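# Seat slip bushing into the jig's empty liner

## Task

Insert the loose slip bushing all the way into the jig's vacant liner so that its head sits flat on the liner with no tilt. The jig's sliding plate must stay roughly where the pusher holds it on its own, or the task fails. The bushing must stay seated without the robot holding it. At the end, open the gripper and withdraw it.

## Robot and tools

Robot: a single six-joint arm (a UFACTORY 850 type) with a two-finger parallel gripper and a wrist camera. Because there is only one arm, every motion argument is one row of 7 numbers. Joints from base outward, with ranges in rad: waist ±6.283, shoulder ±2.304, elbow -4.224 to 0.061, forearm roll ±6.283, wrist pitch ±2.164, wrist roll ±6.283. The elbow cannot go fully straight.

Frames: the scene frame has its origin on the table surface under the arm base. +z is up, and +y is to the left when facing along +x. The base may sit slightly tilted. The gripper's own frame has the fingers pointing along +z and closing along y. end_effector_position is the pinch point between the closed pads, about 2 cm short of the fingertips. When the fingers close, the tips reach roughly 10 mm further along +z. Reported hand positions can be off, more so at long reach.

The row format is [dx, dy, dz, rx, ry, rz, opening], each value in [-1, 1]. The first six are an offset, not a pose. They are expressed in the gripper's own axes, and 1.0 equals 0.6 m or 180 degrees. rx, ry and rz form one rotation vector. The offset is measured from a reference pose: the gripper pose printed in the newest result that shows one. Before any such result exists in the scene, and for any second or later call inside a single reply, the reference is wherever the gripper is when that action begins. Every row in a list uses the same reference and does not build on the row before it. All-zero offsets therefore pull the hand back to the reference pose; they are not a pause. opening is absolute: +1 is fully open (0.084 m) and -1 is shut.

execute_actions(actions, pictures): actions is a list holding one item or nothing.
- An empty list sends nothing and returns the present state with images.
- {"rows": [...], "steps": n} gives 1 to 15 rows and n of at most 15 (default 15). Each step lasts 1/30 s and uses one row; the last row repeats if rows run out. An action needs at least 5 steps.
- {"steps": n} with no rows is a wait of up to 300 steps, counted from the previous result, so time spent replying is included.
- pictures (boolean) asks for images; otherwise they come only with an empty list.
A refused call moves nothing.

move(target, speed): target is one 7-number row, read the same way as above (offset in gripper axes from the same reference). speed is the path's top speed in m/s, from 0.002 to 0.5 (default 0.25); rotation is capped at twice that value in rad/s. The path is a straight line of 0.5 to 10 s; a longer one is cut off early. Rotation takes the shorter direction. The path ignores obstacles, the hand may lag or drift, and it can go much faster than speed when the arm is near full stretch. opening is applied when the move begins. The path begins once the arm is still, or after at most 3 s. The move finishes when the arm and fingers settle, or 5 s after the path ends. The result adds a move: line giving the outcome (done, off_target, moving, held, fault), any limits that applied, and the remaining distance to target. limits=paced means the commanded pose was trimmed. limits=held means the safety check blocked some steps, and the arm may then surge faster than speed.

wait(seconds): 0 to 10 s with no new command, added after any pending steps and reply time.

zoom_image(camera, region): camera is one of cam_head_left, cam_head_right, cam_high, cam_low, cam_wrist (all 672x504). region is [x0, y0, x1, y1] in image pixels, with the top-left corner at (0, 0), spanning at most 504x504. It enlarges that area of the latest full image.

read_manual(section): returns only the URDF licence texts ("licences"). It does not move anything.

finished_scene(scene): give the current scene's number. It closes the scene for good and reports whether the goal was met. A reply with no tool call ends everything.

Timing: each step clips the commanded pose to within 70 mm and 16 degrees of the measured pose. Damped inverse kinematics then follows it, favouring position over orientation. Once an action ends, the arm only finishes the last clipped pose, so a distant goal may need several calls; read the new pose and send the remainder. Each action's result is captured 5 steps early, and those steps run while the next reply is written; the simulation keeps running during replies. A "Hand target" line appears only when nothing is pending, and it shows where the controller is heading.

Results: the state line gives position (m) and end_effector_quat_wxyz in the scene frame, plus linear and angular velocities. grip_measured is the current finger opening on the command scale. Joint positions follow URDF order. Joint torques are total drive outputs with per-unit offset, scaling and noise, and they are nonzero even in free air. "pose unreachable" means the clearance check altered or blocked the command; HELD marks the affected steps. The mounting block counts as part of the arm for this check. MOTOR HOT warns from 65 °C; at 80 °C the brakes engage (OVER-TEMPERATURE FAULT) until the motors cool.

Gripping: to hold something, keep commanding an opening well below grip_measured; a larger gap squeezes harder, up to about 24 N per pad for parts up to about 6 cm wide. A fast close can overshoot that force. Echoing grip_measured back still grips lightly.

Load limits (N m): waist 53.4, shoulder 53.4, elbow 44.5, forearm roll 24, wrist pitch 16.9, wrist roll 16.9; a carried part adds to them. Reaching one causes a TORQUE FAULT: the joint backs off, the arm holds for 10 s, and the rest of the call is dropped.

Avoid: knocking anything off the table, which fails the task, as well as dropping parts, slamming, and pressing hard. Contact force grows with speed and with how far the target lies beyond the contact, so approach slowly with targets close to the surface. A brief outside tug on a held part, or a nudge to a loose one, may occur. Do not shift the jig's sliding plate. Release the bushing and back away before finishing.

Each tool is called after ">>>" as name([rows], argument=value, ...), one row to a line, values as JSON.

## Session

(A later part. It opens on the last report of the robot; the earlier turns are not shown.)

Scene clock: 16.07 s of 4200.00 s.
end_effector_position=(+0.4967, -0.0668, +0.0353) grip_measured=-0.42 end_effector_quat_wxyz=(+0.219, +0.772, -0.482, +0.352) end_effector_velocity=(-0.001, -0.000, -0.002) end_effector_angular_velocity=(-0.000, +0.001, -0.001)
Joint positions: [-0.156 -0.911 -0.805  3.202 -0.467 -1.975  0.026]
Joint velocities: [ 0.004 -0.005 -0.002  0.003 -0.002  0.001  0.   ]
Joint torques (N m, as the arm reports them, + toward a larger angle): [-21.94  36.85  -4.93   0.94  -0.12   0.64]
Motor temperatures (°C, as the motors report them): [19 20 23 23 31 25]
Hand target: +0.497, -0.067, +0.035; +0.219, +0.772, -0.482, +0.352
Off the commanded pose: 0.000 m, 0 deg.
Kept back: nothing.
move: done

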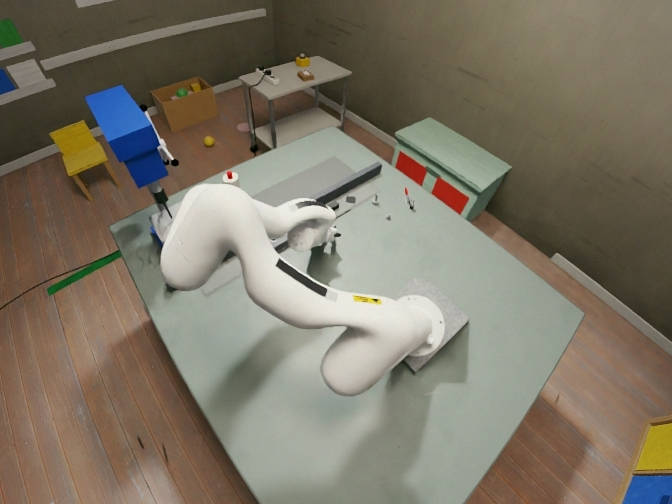

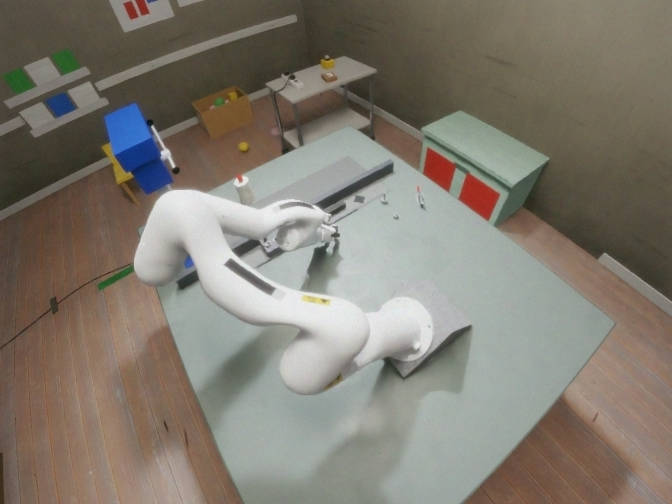

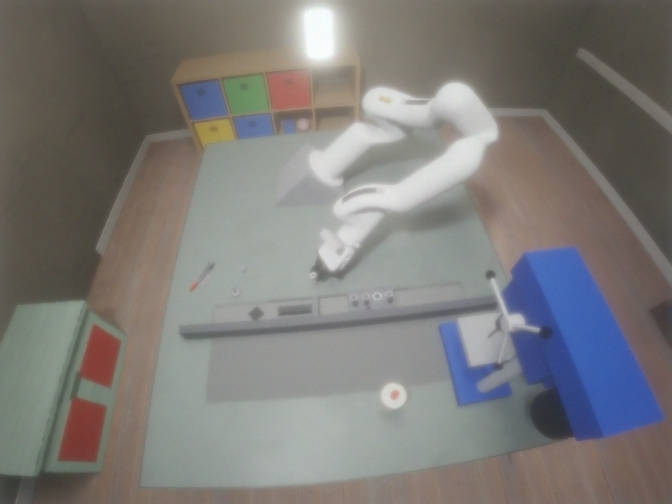

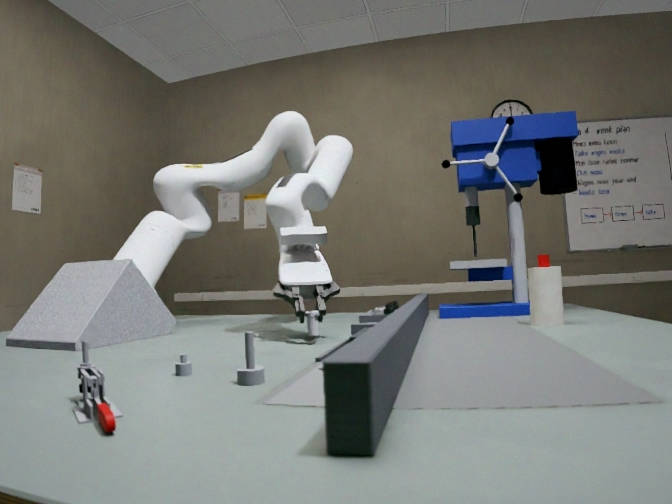

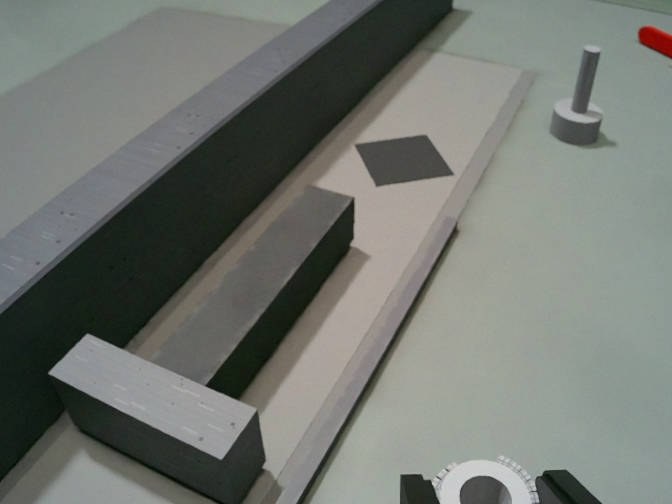

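Shadow suggests ~12 mm gap. Down 9 mm.

>>> move(target=[-0.0113,0,0.0098,0,0,0,-0.9], speed=0.02)

>>> zoom_image(camera="cam_low", region=[270,290,360,360])

Scene clock: 17.07 s of 4200.00 s.
end_effector_position=(+0.4967, -0.0668, +0.0264) grip_measured=-0.42 end_effector_quat_wxyz=(+0.219, +0.772, -0.482, +0.352) end_effector_velocity=(-0.000, -0.000, -0.002) end_effector_angular_velocity=(-0.000, +0.000, -0.001)
Joint positions: [-0.141 -0.928 -0.813  3.213 -0.476 -1.97   0.026]
Joint velocities: [ 0.002 -0.004 -0.001  0.002 -0.002  0.001  0.   ]
Joint torques (N m, as the arm reports them, + toward a larger angle): [-25.71  35.61  -4.79   1.42   0.02   0.78]
Motor temperatures (°C, as the motors report them): [19 20 23 23 31 25]
Hand target: +0.497, -0.067, +0.026; +0.219, +0.772, -0.482, +0.352
Off the commanded pose: 0.000 m, 0 deg.
Kept back: nothing.
move: done

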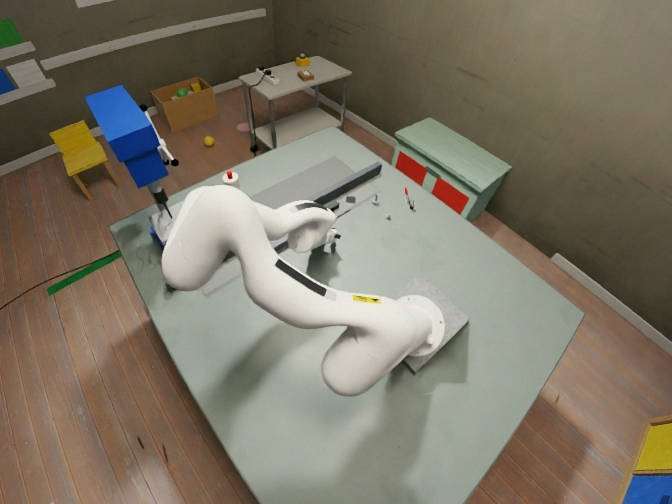

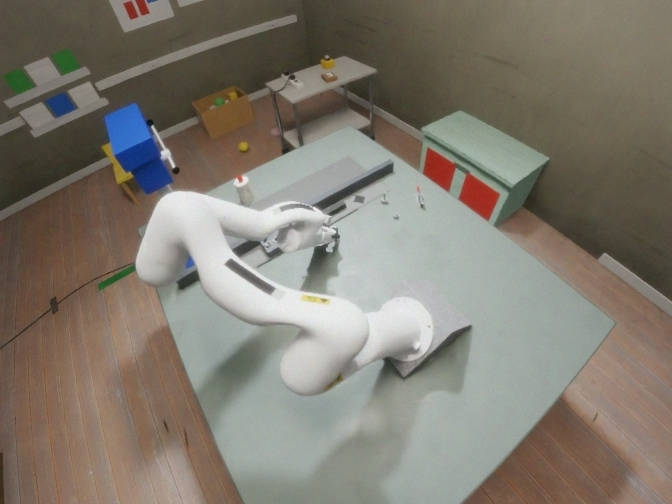

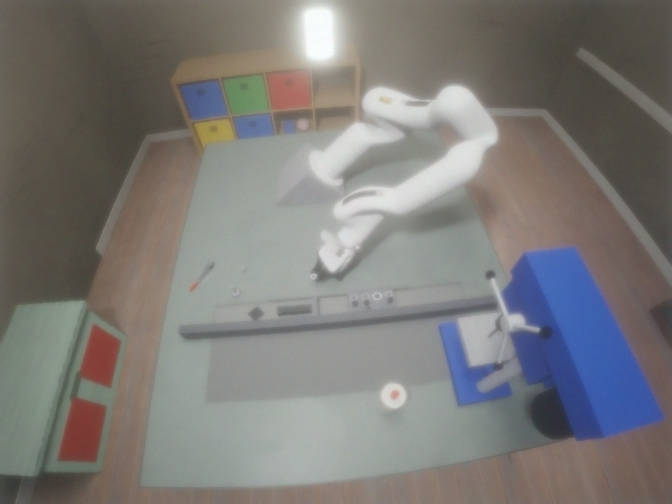

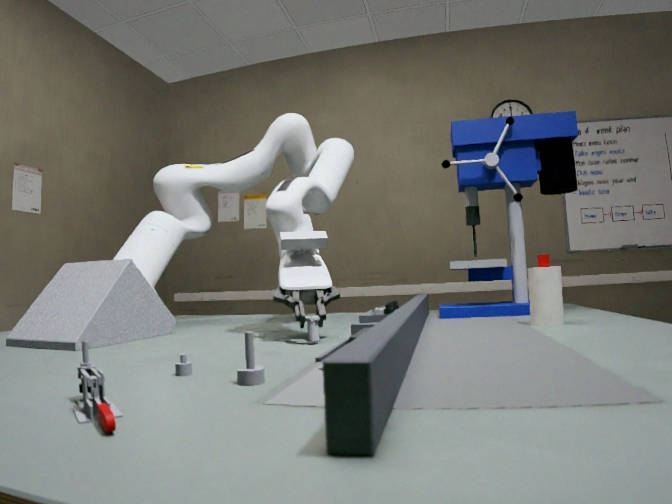

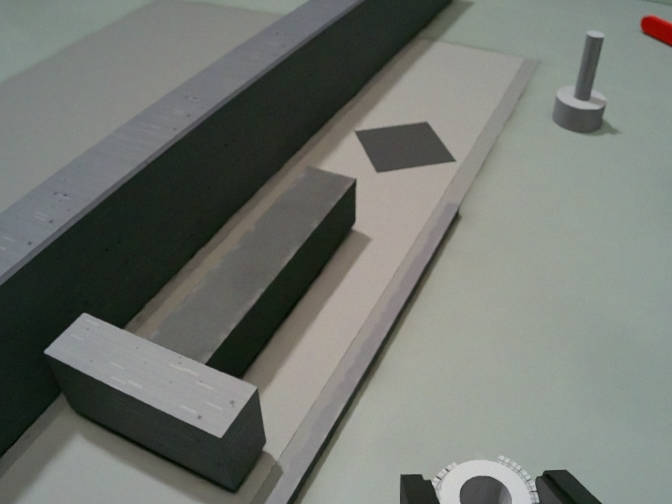

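Region (270, 290, 360, 360) of cam_low's 672x504 image, scaled by 5.600, with more detail than that image has.

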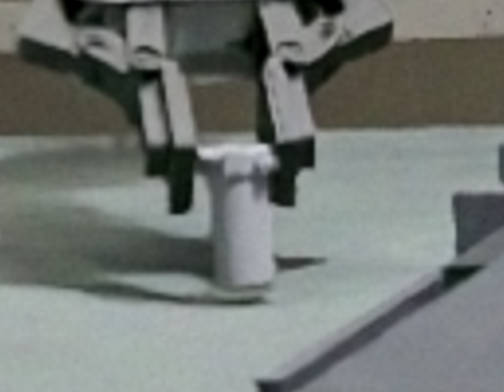

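>>> move(target=[-0.0044,0,0.0038,0,0,0,-0.9], speed=0.008)

>>> zoom_image(camera="cam_low", region=[270,290,360,360])

Scene clock: 18.00 s of 4200.00 s.
end_effector_position=(+0.4967, -0.0668, +0.0230) grip_measured=-0.42 end_effector_quat_wxyz=(+0.219, +0.772, -0.482, +0.352) end_effector_velocity=(+0.000, +0.000, -0.001) end_effector_angular_velocity=(+0.000, -0.001, +0.000)
Joint positions: [-0.135 -0.935 -0.816  3.216 -0.48  -1.968  0.026]
Joint velocities: [ 0.002 -0.002 -0.001  0.001 -0.002  0.001 -0.   ]
Joint torques (N m, as the arm reports them, + toward a larger angle): [-22.7   36.04  -5.2   -0.13   0.19   0.8 ]
Motor temperatures (°C, as the motors report them): [19 20 23 23 31 25]
Hand target: +0.497, -0.067, +0.023; +0.219, +0.772, -0.482, +0.352
Off the commanded pose: 0.000 m, 0 deg.
Kept back: nothing.
move: done

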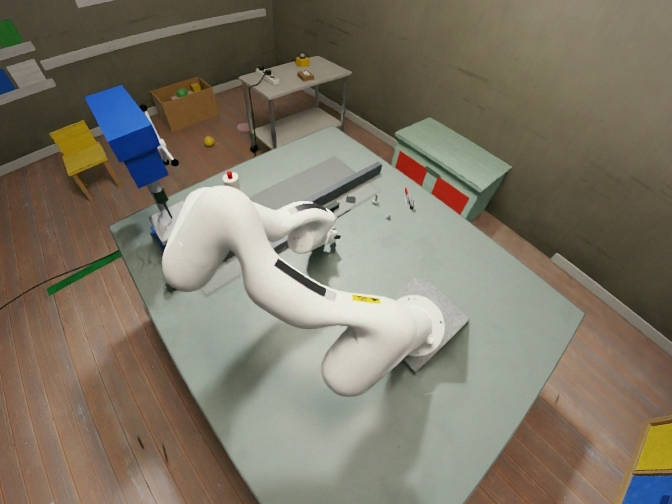

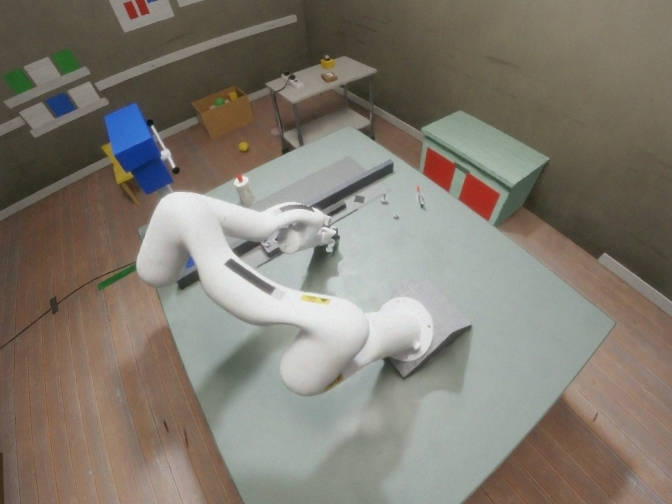

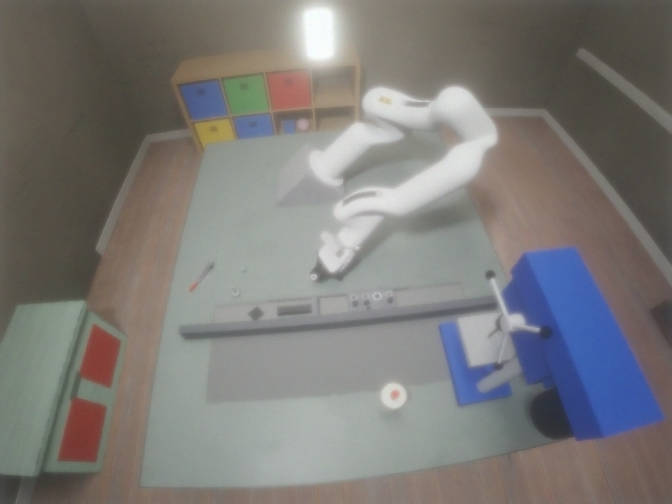

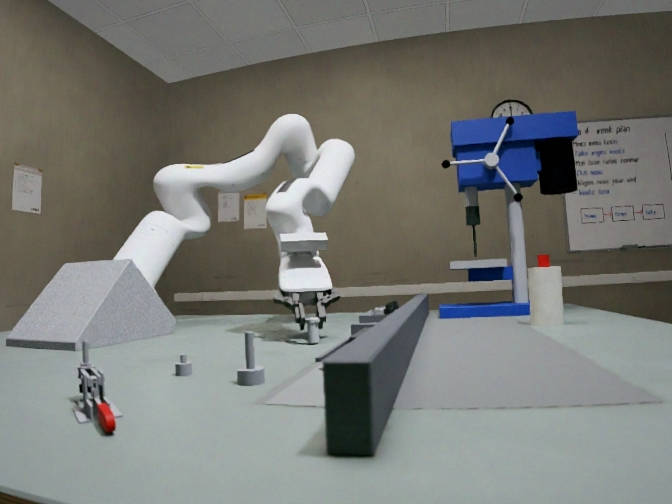

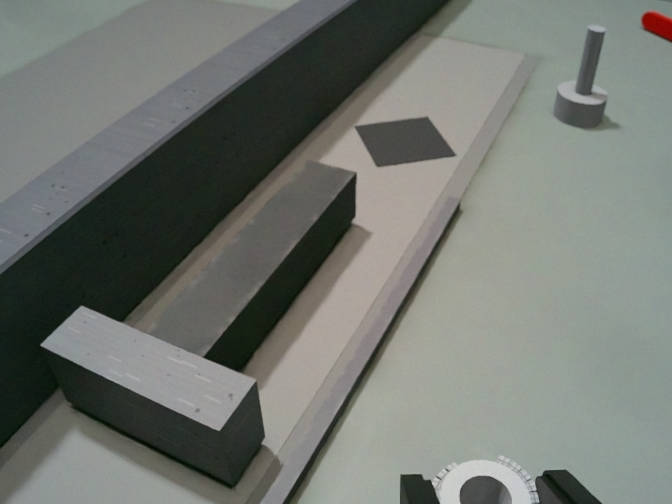

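Region (270, 290, 360, 360) of cam_low's 672x504 image, scaled by 5.600, with more detail than that image has.

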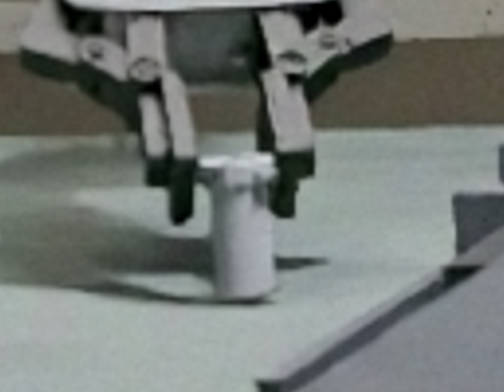

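>>> execute_actions([
  {"rows":[[0,0,0,0,0,0,-0.6],[0,0,0,0,0,0,-0.48],[0,0,0,0,0,0,-0.42],[0,0,0,0,0,0,-0.38],[0,0,0,0,0,0,-0.33],[0,0,0,0,0,0,-0.25],[0,0,0,0,0,0,-0.1],[0,0,0,0,0,0,0.1]],"steps":12},
])

>>> move(target=[0.135,0,-0.087,-0.062,-0.267,0.136,0.1], speed=0.25)

Scene clock: 18.53 s of 4200.00 s.
end_effector_position=(+0.4968, -0.0668, +0.0230) grip_measured=-0.30 end_effector_quat_wxyz=(+0.219, +0.772, -0.482, +0.352) end_effector_velocity=(+0.001, +0.000, +0.001) end_effector_angular_velocity=(-0.000, -0.002, +0.001)
Joint positions: [-0.135 -0.935 -0.816  3.216 -0.48  -1.968  0.031]
Joint velocities: [-0.001  0.002 -0.     0.    -0.001 -0.     0.137]
Joint torques (N m, as the arm reports them, + toward a larger angle): [-22.68  37.31  -1.62   0.89  -0.22   1.04]
Motor temperatures (°C, as the motors report them): [19 20 23 23 31 25]
Steps of this call (steps 1 to 9: nothing new was sent; steps 10 to 16: the first 7 steps of this action). Readings (end_effector_position):
10: (+0.4967, -0.0668, +0.0229)
11: (+0.4967, -0.0668, +0.0229)
13: (+0.4967, -0.0668, +0.0230)
16: the state above

Scene clock: 21.50 s of 4200.00 s.
end_effector_position=(+0.5016, -0.0798, +0.1190) grip_measured=+0.09 end_effector_quat_wxyz=(+0.001, +0.707, -0.707, +0.002) end_effector_velocity=(+0.001, +0.000, +0.000) end_effector_angular_velocity=(+0.008, +0.008, -0.004)
Joint positions: [-0.602 -1.051 -1.226  0.972 -0.847  0.18   0.048]
Joint velocities: [-0.    -0.007 -0.012 -0.013 -0.013  0.016  0.   ]
Joint torques (N m, as the arm reports them, + toward a larger angle): [-24.05  41.46 -11.43   0.     0.3    0.92]
Motor temperatures (°C, as the motors report them): [19 20 23 23 31 25]
Hand target: +0.502, -0.080, +0.119; +0.001, +0.707, -0.707, +0.001
Off your previous action's commanded pose: 0.000 m, 0 deg at its last step (step 5 of this call).
Off the commanded pose: 0.001 m, 0 deg.
Kept back: nothing.
move: done

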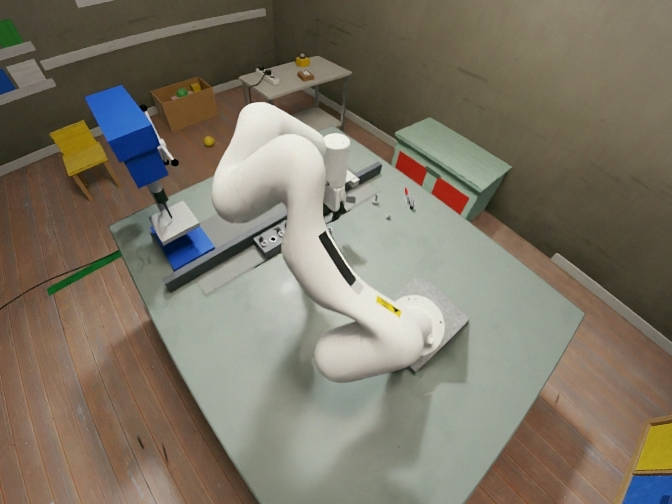

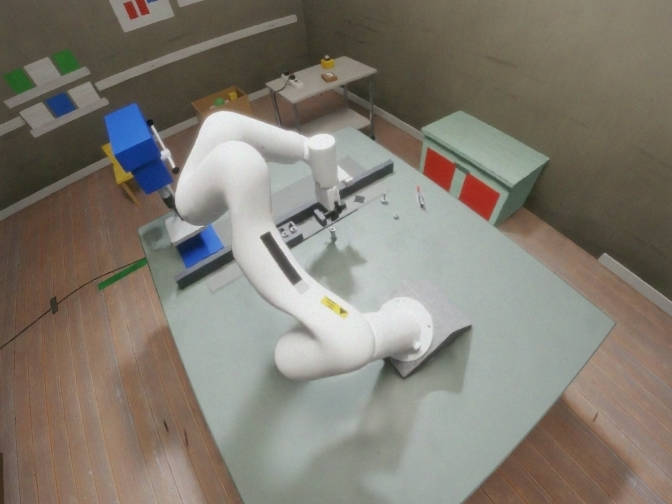

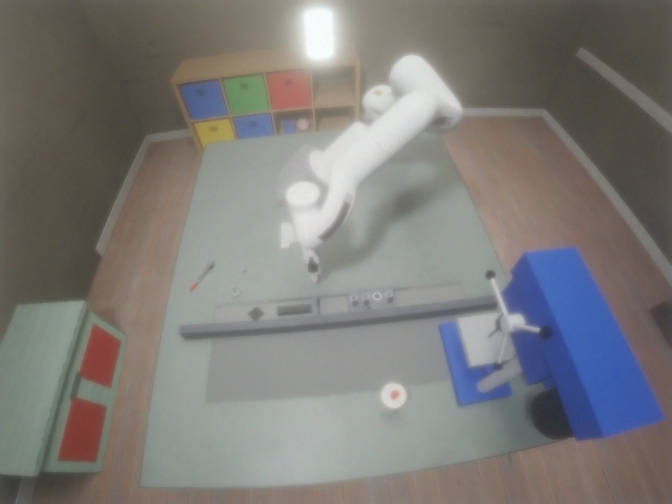

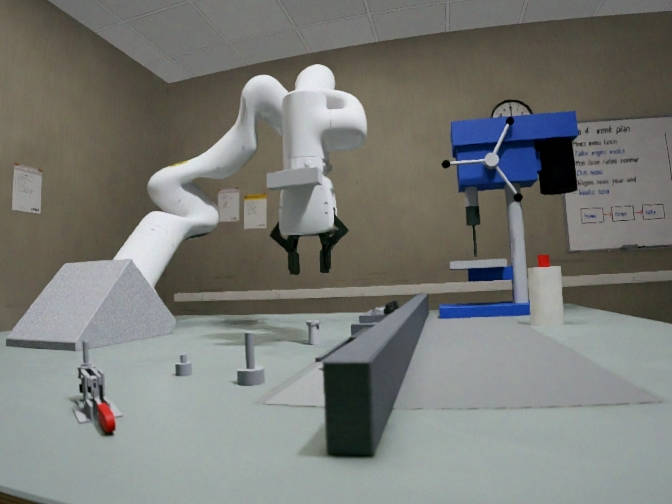

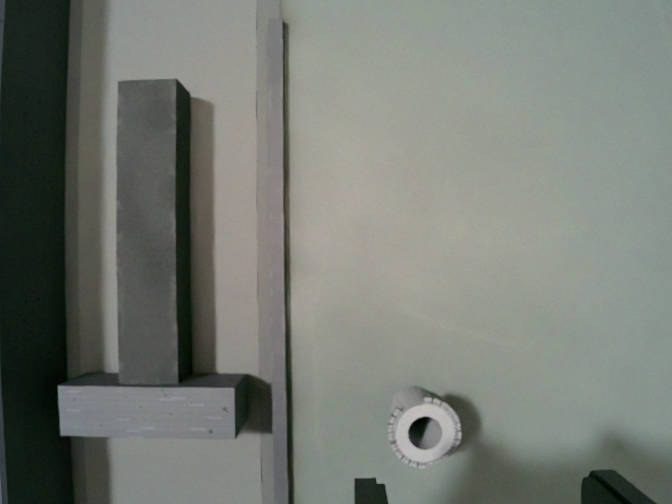

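>>> move(target=[0.004,-0.005,0.125,0,0,0,0.0], speed=0.15)

>>> zoom_image(camera="cam_low", region=[270,290,360,360])

Scene clock: 22.73 s of 4200.00 s.
end_effector_position=(+0.5050, -0.0823, +0.0442) grip_measured=-0.01 end_effector_quat_wxyz=(+0.001, +0.707, -0.707, +0.002) end_effector_velocity=(+0.000, +0.000, -0.002) end_effector_angular_velocity=(+0.000, +0.000, +0.001)
Joint positions: [-0.517 -1.159 -1.245  1.124 -0.793  0.082  0.044]
Joint velocities: [ 0.003 -0.002 -0.001  0.004  0.001 -0.003  0.   ]
Joint torques (N m, as the arm reports them, + toward a larger angle): [-25.01  41.55 -10.26   1.2    0.09   0.92]
Motor temperatures (°C, as the motors report them): [19 20 23 23 31 25]
Hand target: +0.505, -0.082, +0.044; +0.001, +0.707, -0.707, +0.001
Off the commanded pose: 0.000 m, 0 deg.
Kept back: nothing.
move: done

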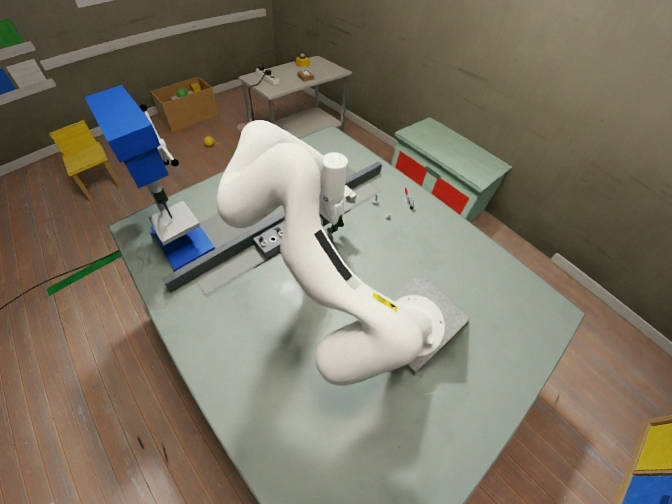

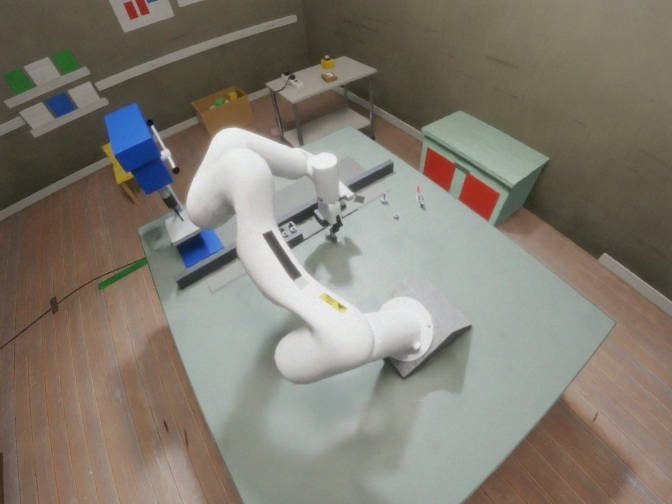

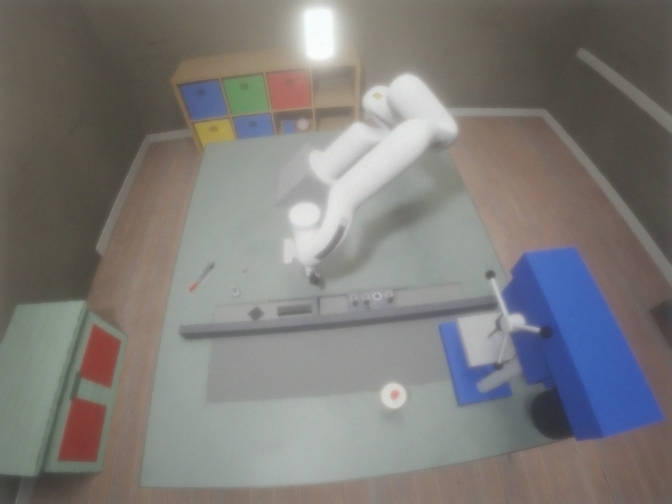

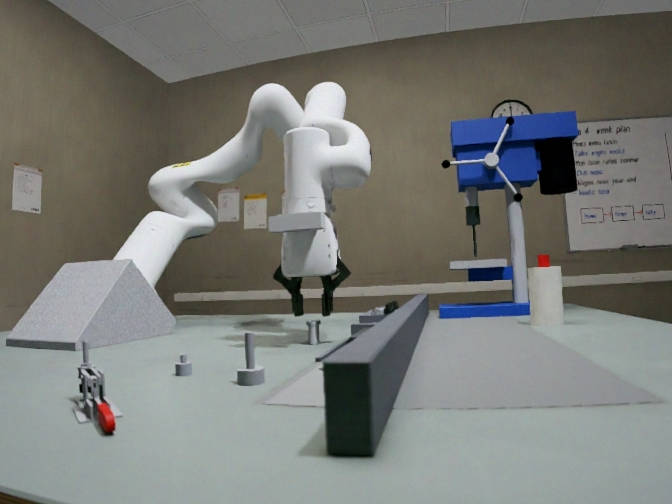

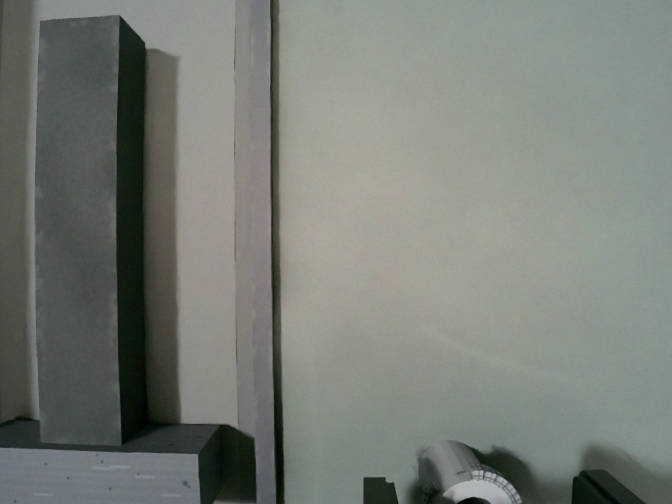

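Region (270, 290, 360, 360) of cam_low's 672x504 image, scaled by 5.600, with more detail than that image has.

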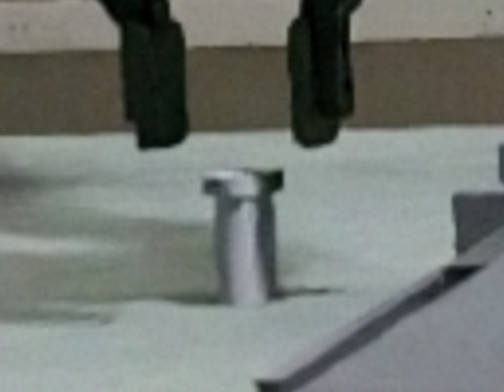

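>>> move(target=[0,-0.0012,0.032,0,0,0,-0.2], speed=0.05)

>>> execute_actions([
  {"rows":[[0,0,0,0,0,0,-0.27],[0,0,0,0,0,0,-0.33],[0,0,0,0,0,0,-0.37],[0,0,0,0,0,0,-0.4],[0,0,0,0,0,0,-0.43],[0,0,0,0,0,0,-0.47],[0,0,0,0,0,0,-0.55],[0,0,0,0,0,0,-0.65],[0,0,0,0,0,0,-0.8],[0,0,0,0,0,0,-0.9]],"steps":15},
])

>>> move(target=[0,0,-0.1,0,0,0,-0.9], speed=0.2)

>>> move(target=[-0.35,-0.16,-0.01,0,0,0,-0.9], speed=0.25)

Scene clock: 23.80 s of 4200.00 s.
end_effector_position=(+0.5058, -0.0823, +0.0252) grip_measured=-0.22 end_effector_quat_wxyz=(+0.001, +0.707, -0.707, +0.002) end_effector_velocity=(-0.000, -0.000, -0.002) end_effector_angular_velocity=(+0.001, -0.001, -0.002)
Joint positions: [-0.494 -1.188 -1.254  1.164 -0.783  0.057  0.035]
Joint velocities: [ 0.002 -0.003 -0.     0.006  0.001 -0.002 -0.   ]
Joint torques (N m, as the arm reports them, + toward a larger angle): [-26.23  44.86 -10.32  -0.01   0.43   0.88]
Motor temperatures (°C, as the motors report them): [19 20 23 23 31 25]
Hand target: +0.506, -0.082, +0.025; +0.001, +0.707, -0.707, +0.002
Off the commanded pose: 0.000 m, 0 deg.
Kept back: nothing.
move: done

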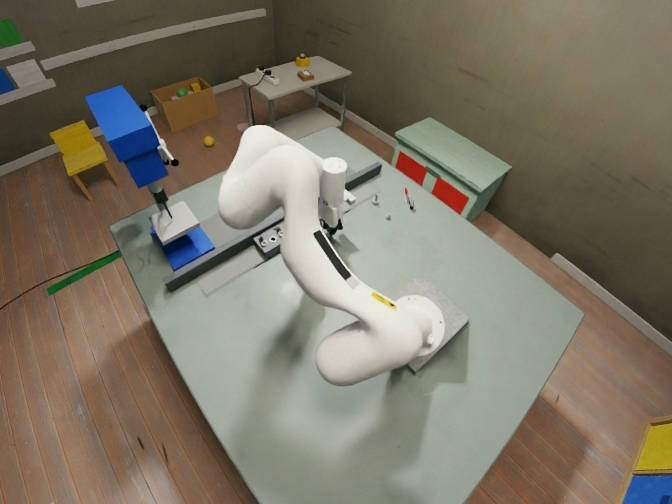

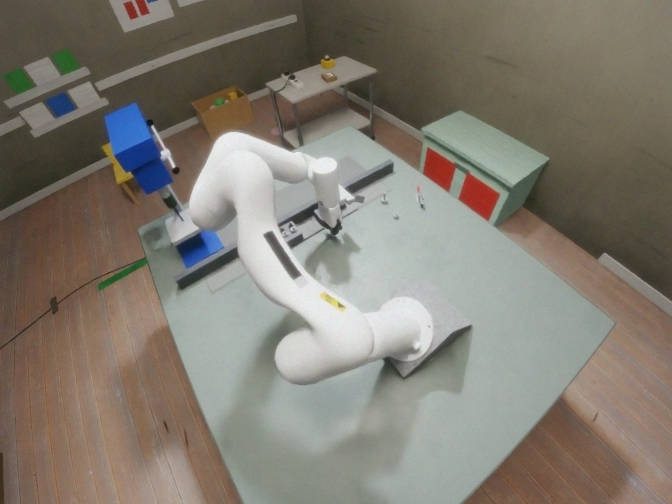

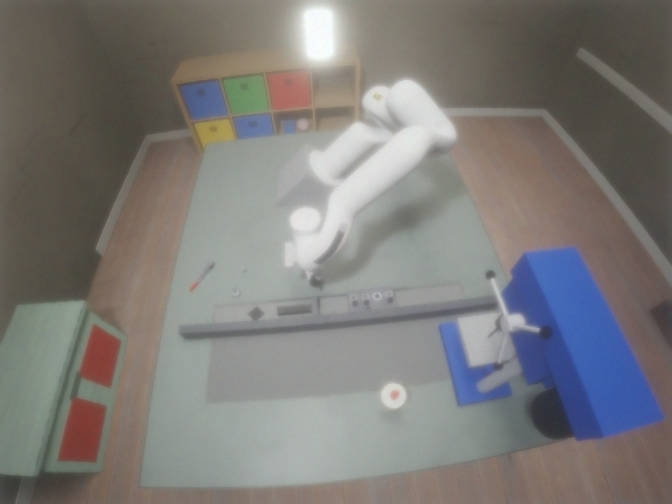

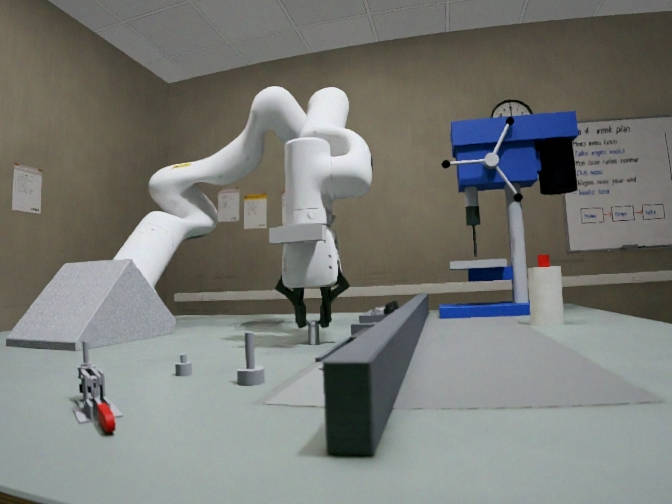

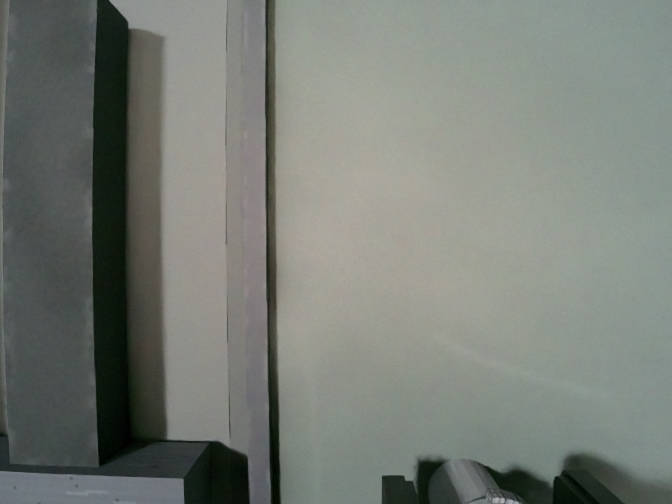

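Scene clock: 24.13 s of 4200.00 s.
end_effector_position=(+0.5058, -0.0823, +0.0253) grip_measured=-0.42 end_effector_quat_wxyz=(+0.001, +0.707, -0.707, +0.002) end_effector_velocity=(-0.001, -0.000, -0.000) end_effector_angular_velocity=(+0.001, +0.001, -0.000)
Joint positions: [-0.494 -1.187 -1.254  1.164 -0.783  0.057  0.026]
Joint velocities: [ 0.    -0.001  0.    -0.001 -0.     0.     0.   ]
Joint torques (N m, as the arm reports them, + toward a larger angle): [-27.39  44.56  -9.25   0.4    0.15   0.78]
Motor temperatures (°C, as the motors report them): [19 20 23 23 31 25]
Steps of this call (steps 1 to 10: the first 10 steps of this action). Readings (end_effector_position):
1: (+0.5058, -0.0823, +0.0252)
2: (+0.5058, -0.0823, +0.0252)
4: (+0.5058, -0.0823, +0.0252)
8: (+0.5058, -0.0823, +0.0253)
10: the state above

Scene clock: 25.27 s of 4200.00 s.
end_effector_position=(+0.5055, -0.0823, +0.0849) grip_measured=-0.42 end_effector_quat_wxyz=(+0.001, +0.707, -0.707, +0.002) end_effector_velocity=(-0.000, -0.000, +0.002) end_effector_angular_velocity=(+0.000, +0.001, -0.001)
Joint positions: [-0.564 -1.103 -1.239  1.037 -0.821  0.14   0.026]
Joint velocities: [-0.003  0.002 -0.001 -0.005 -0.002  0.004 -0.   ]
Joint torques (N m, as the arm reports them, + toward a larger angle): [-26.97  41.11 -10.34  -0.11   0.1    0.85]
Motor temperatures (°C, as the motors report them): [19 20 23 23 31 25]
Hand target: +0.506, -0.082, +0.085; +0.001, +0.707, -0.707, +0.002
Off your previous action's commanded pose: 0.000 m, 0 deg at its last step (step 5 of this call).
Off the commanded pose: 0.000 m, 0 deg.
Kept back: nothing.
move: done

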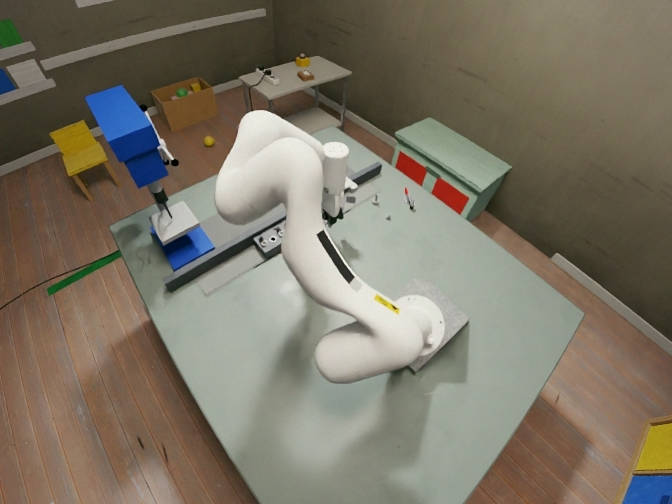

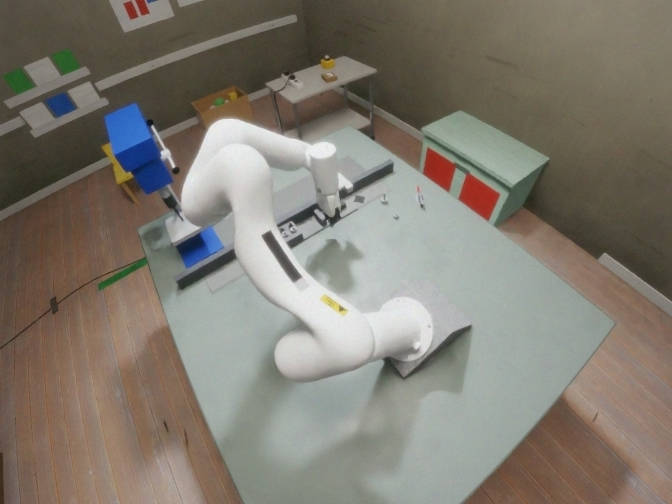

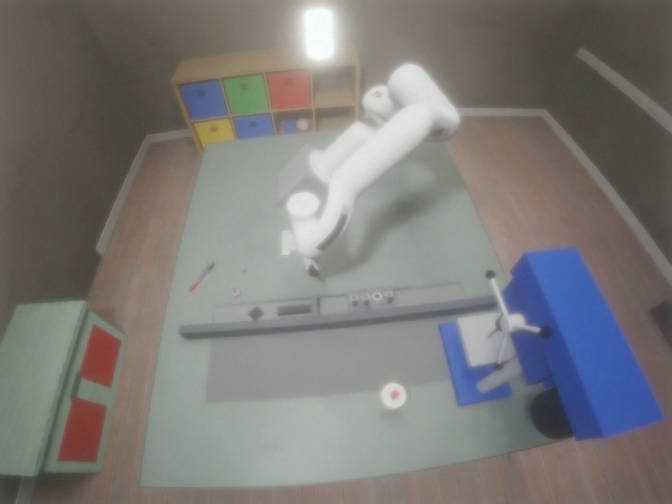

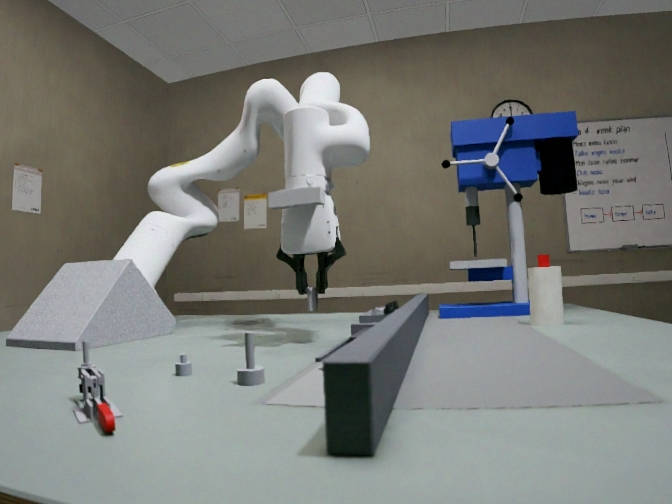

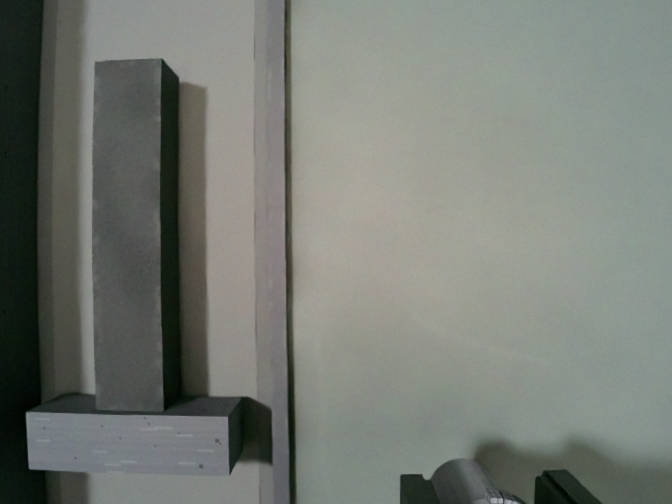

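Scene clock: 26.77 s of 4200.00 s.
end_effector_position=(+0.6018, +0.1274, +0.0905) grip_measured=-0.42 end_effector_quat_wxyz=(+0.001, +0.707, -0.707, +0.002) end_effector_velocity=(+0.001, +0.003, +0.001) end_effector_angular_velocity=(-0.001, +0.001, +0.003)
Joint positions: [-0.272 -0.856 -1.266  1.079 -0.886  0.506  0.026]
Joint velocities: [ 0.003  0.002 -0.003 -0.003 -0.001  0.005 -0.   ]
Joint torques (N m, as the arm reports them, + toward a larger angle): [-26.47  42.38 -10.16   1.39   0.48   0.51]
Motor temperatures (°C, as the motors report them): [19 20 23 23 31 25]
Hand target: +0.602, +0.128, +0.091; +0.001, +0.707, -0.707, +0.002
Off the commanded pose: 0.000 m, 0 deg.
Kept back: nothing.
move: done

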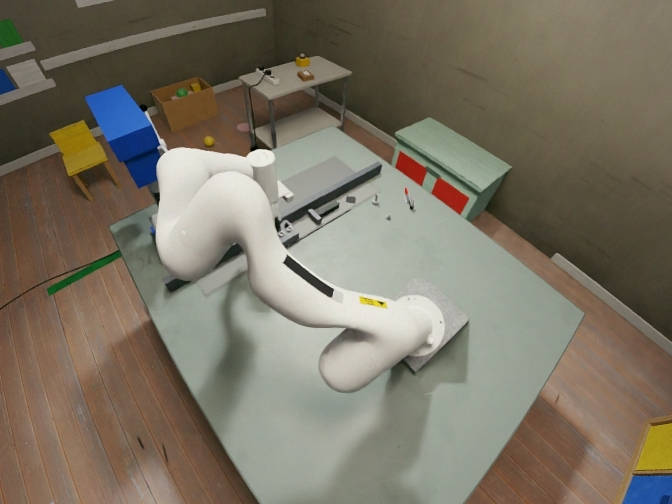

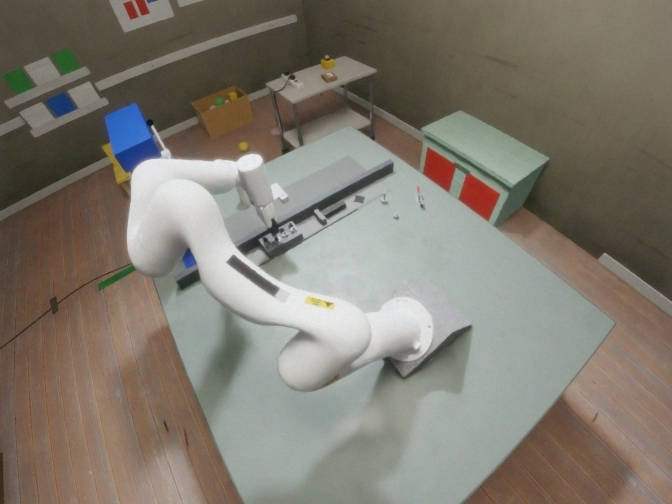

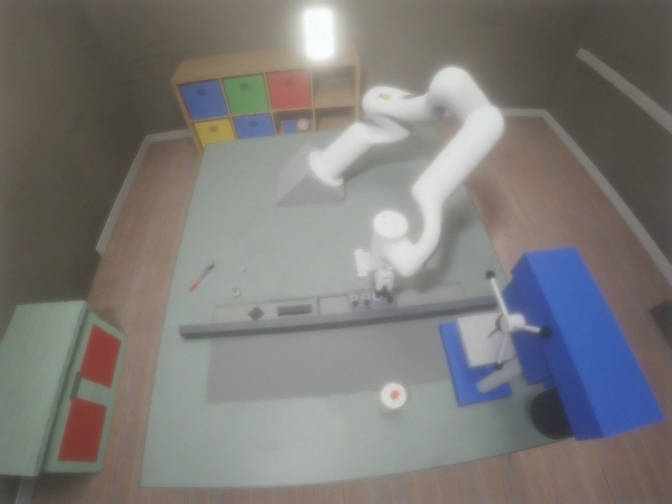

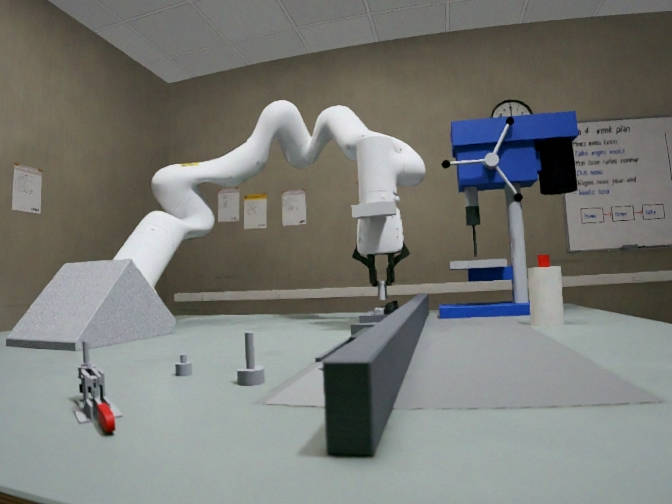

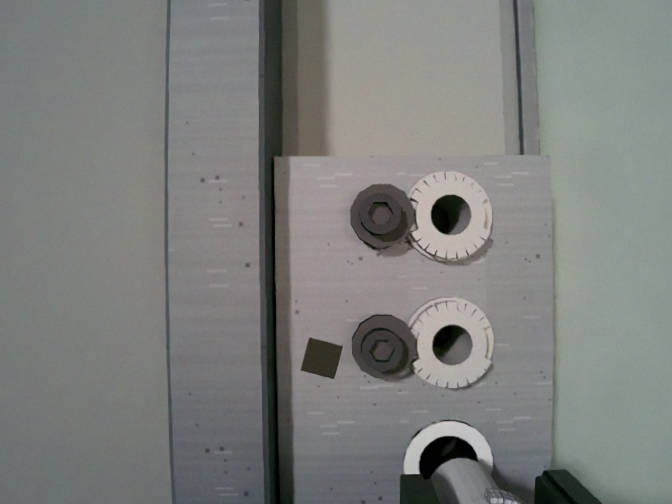

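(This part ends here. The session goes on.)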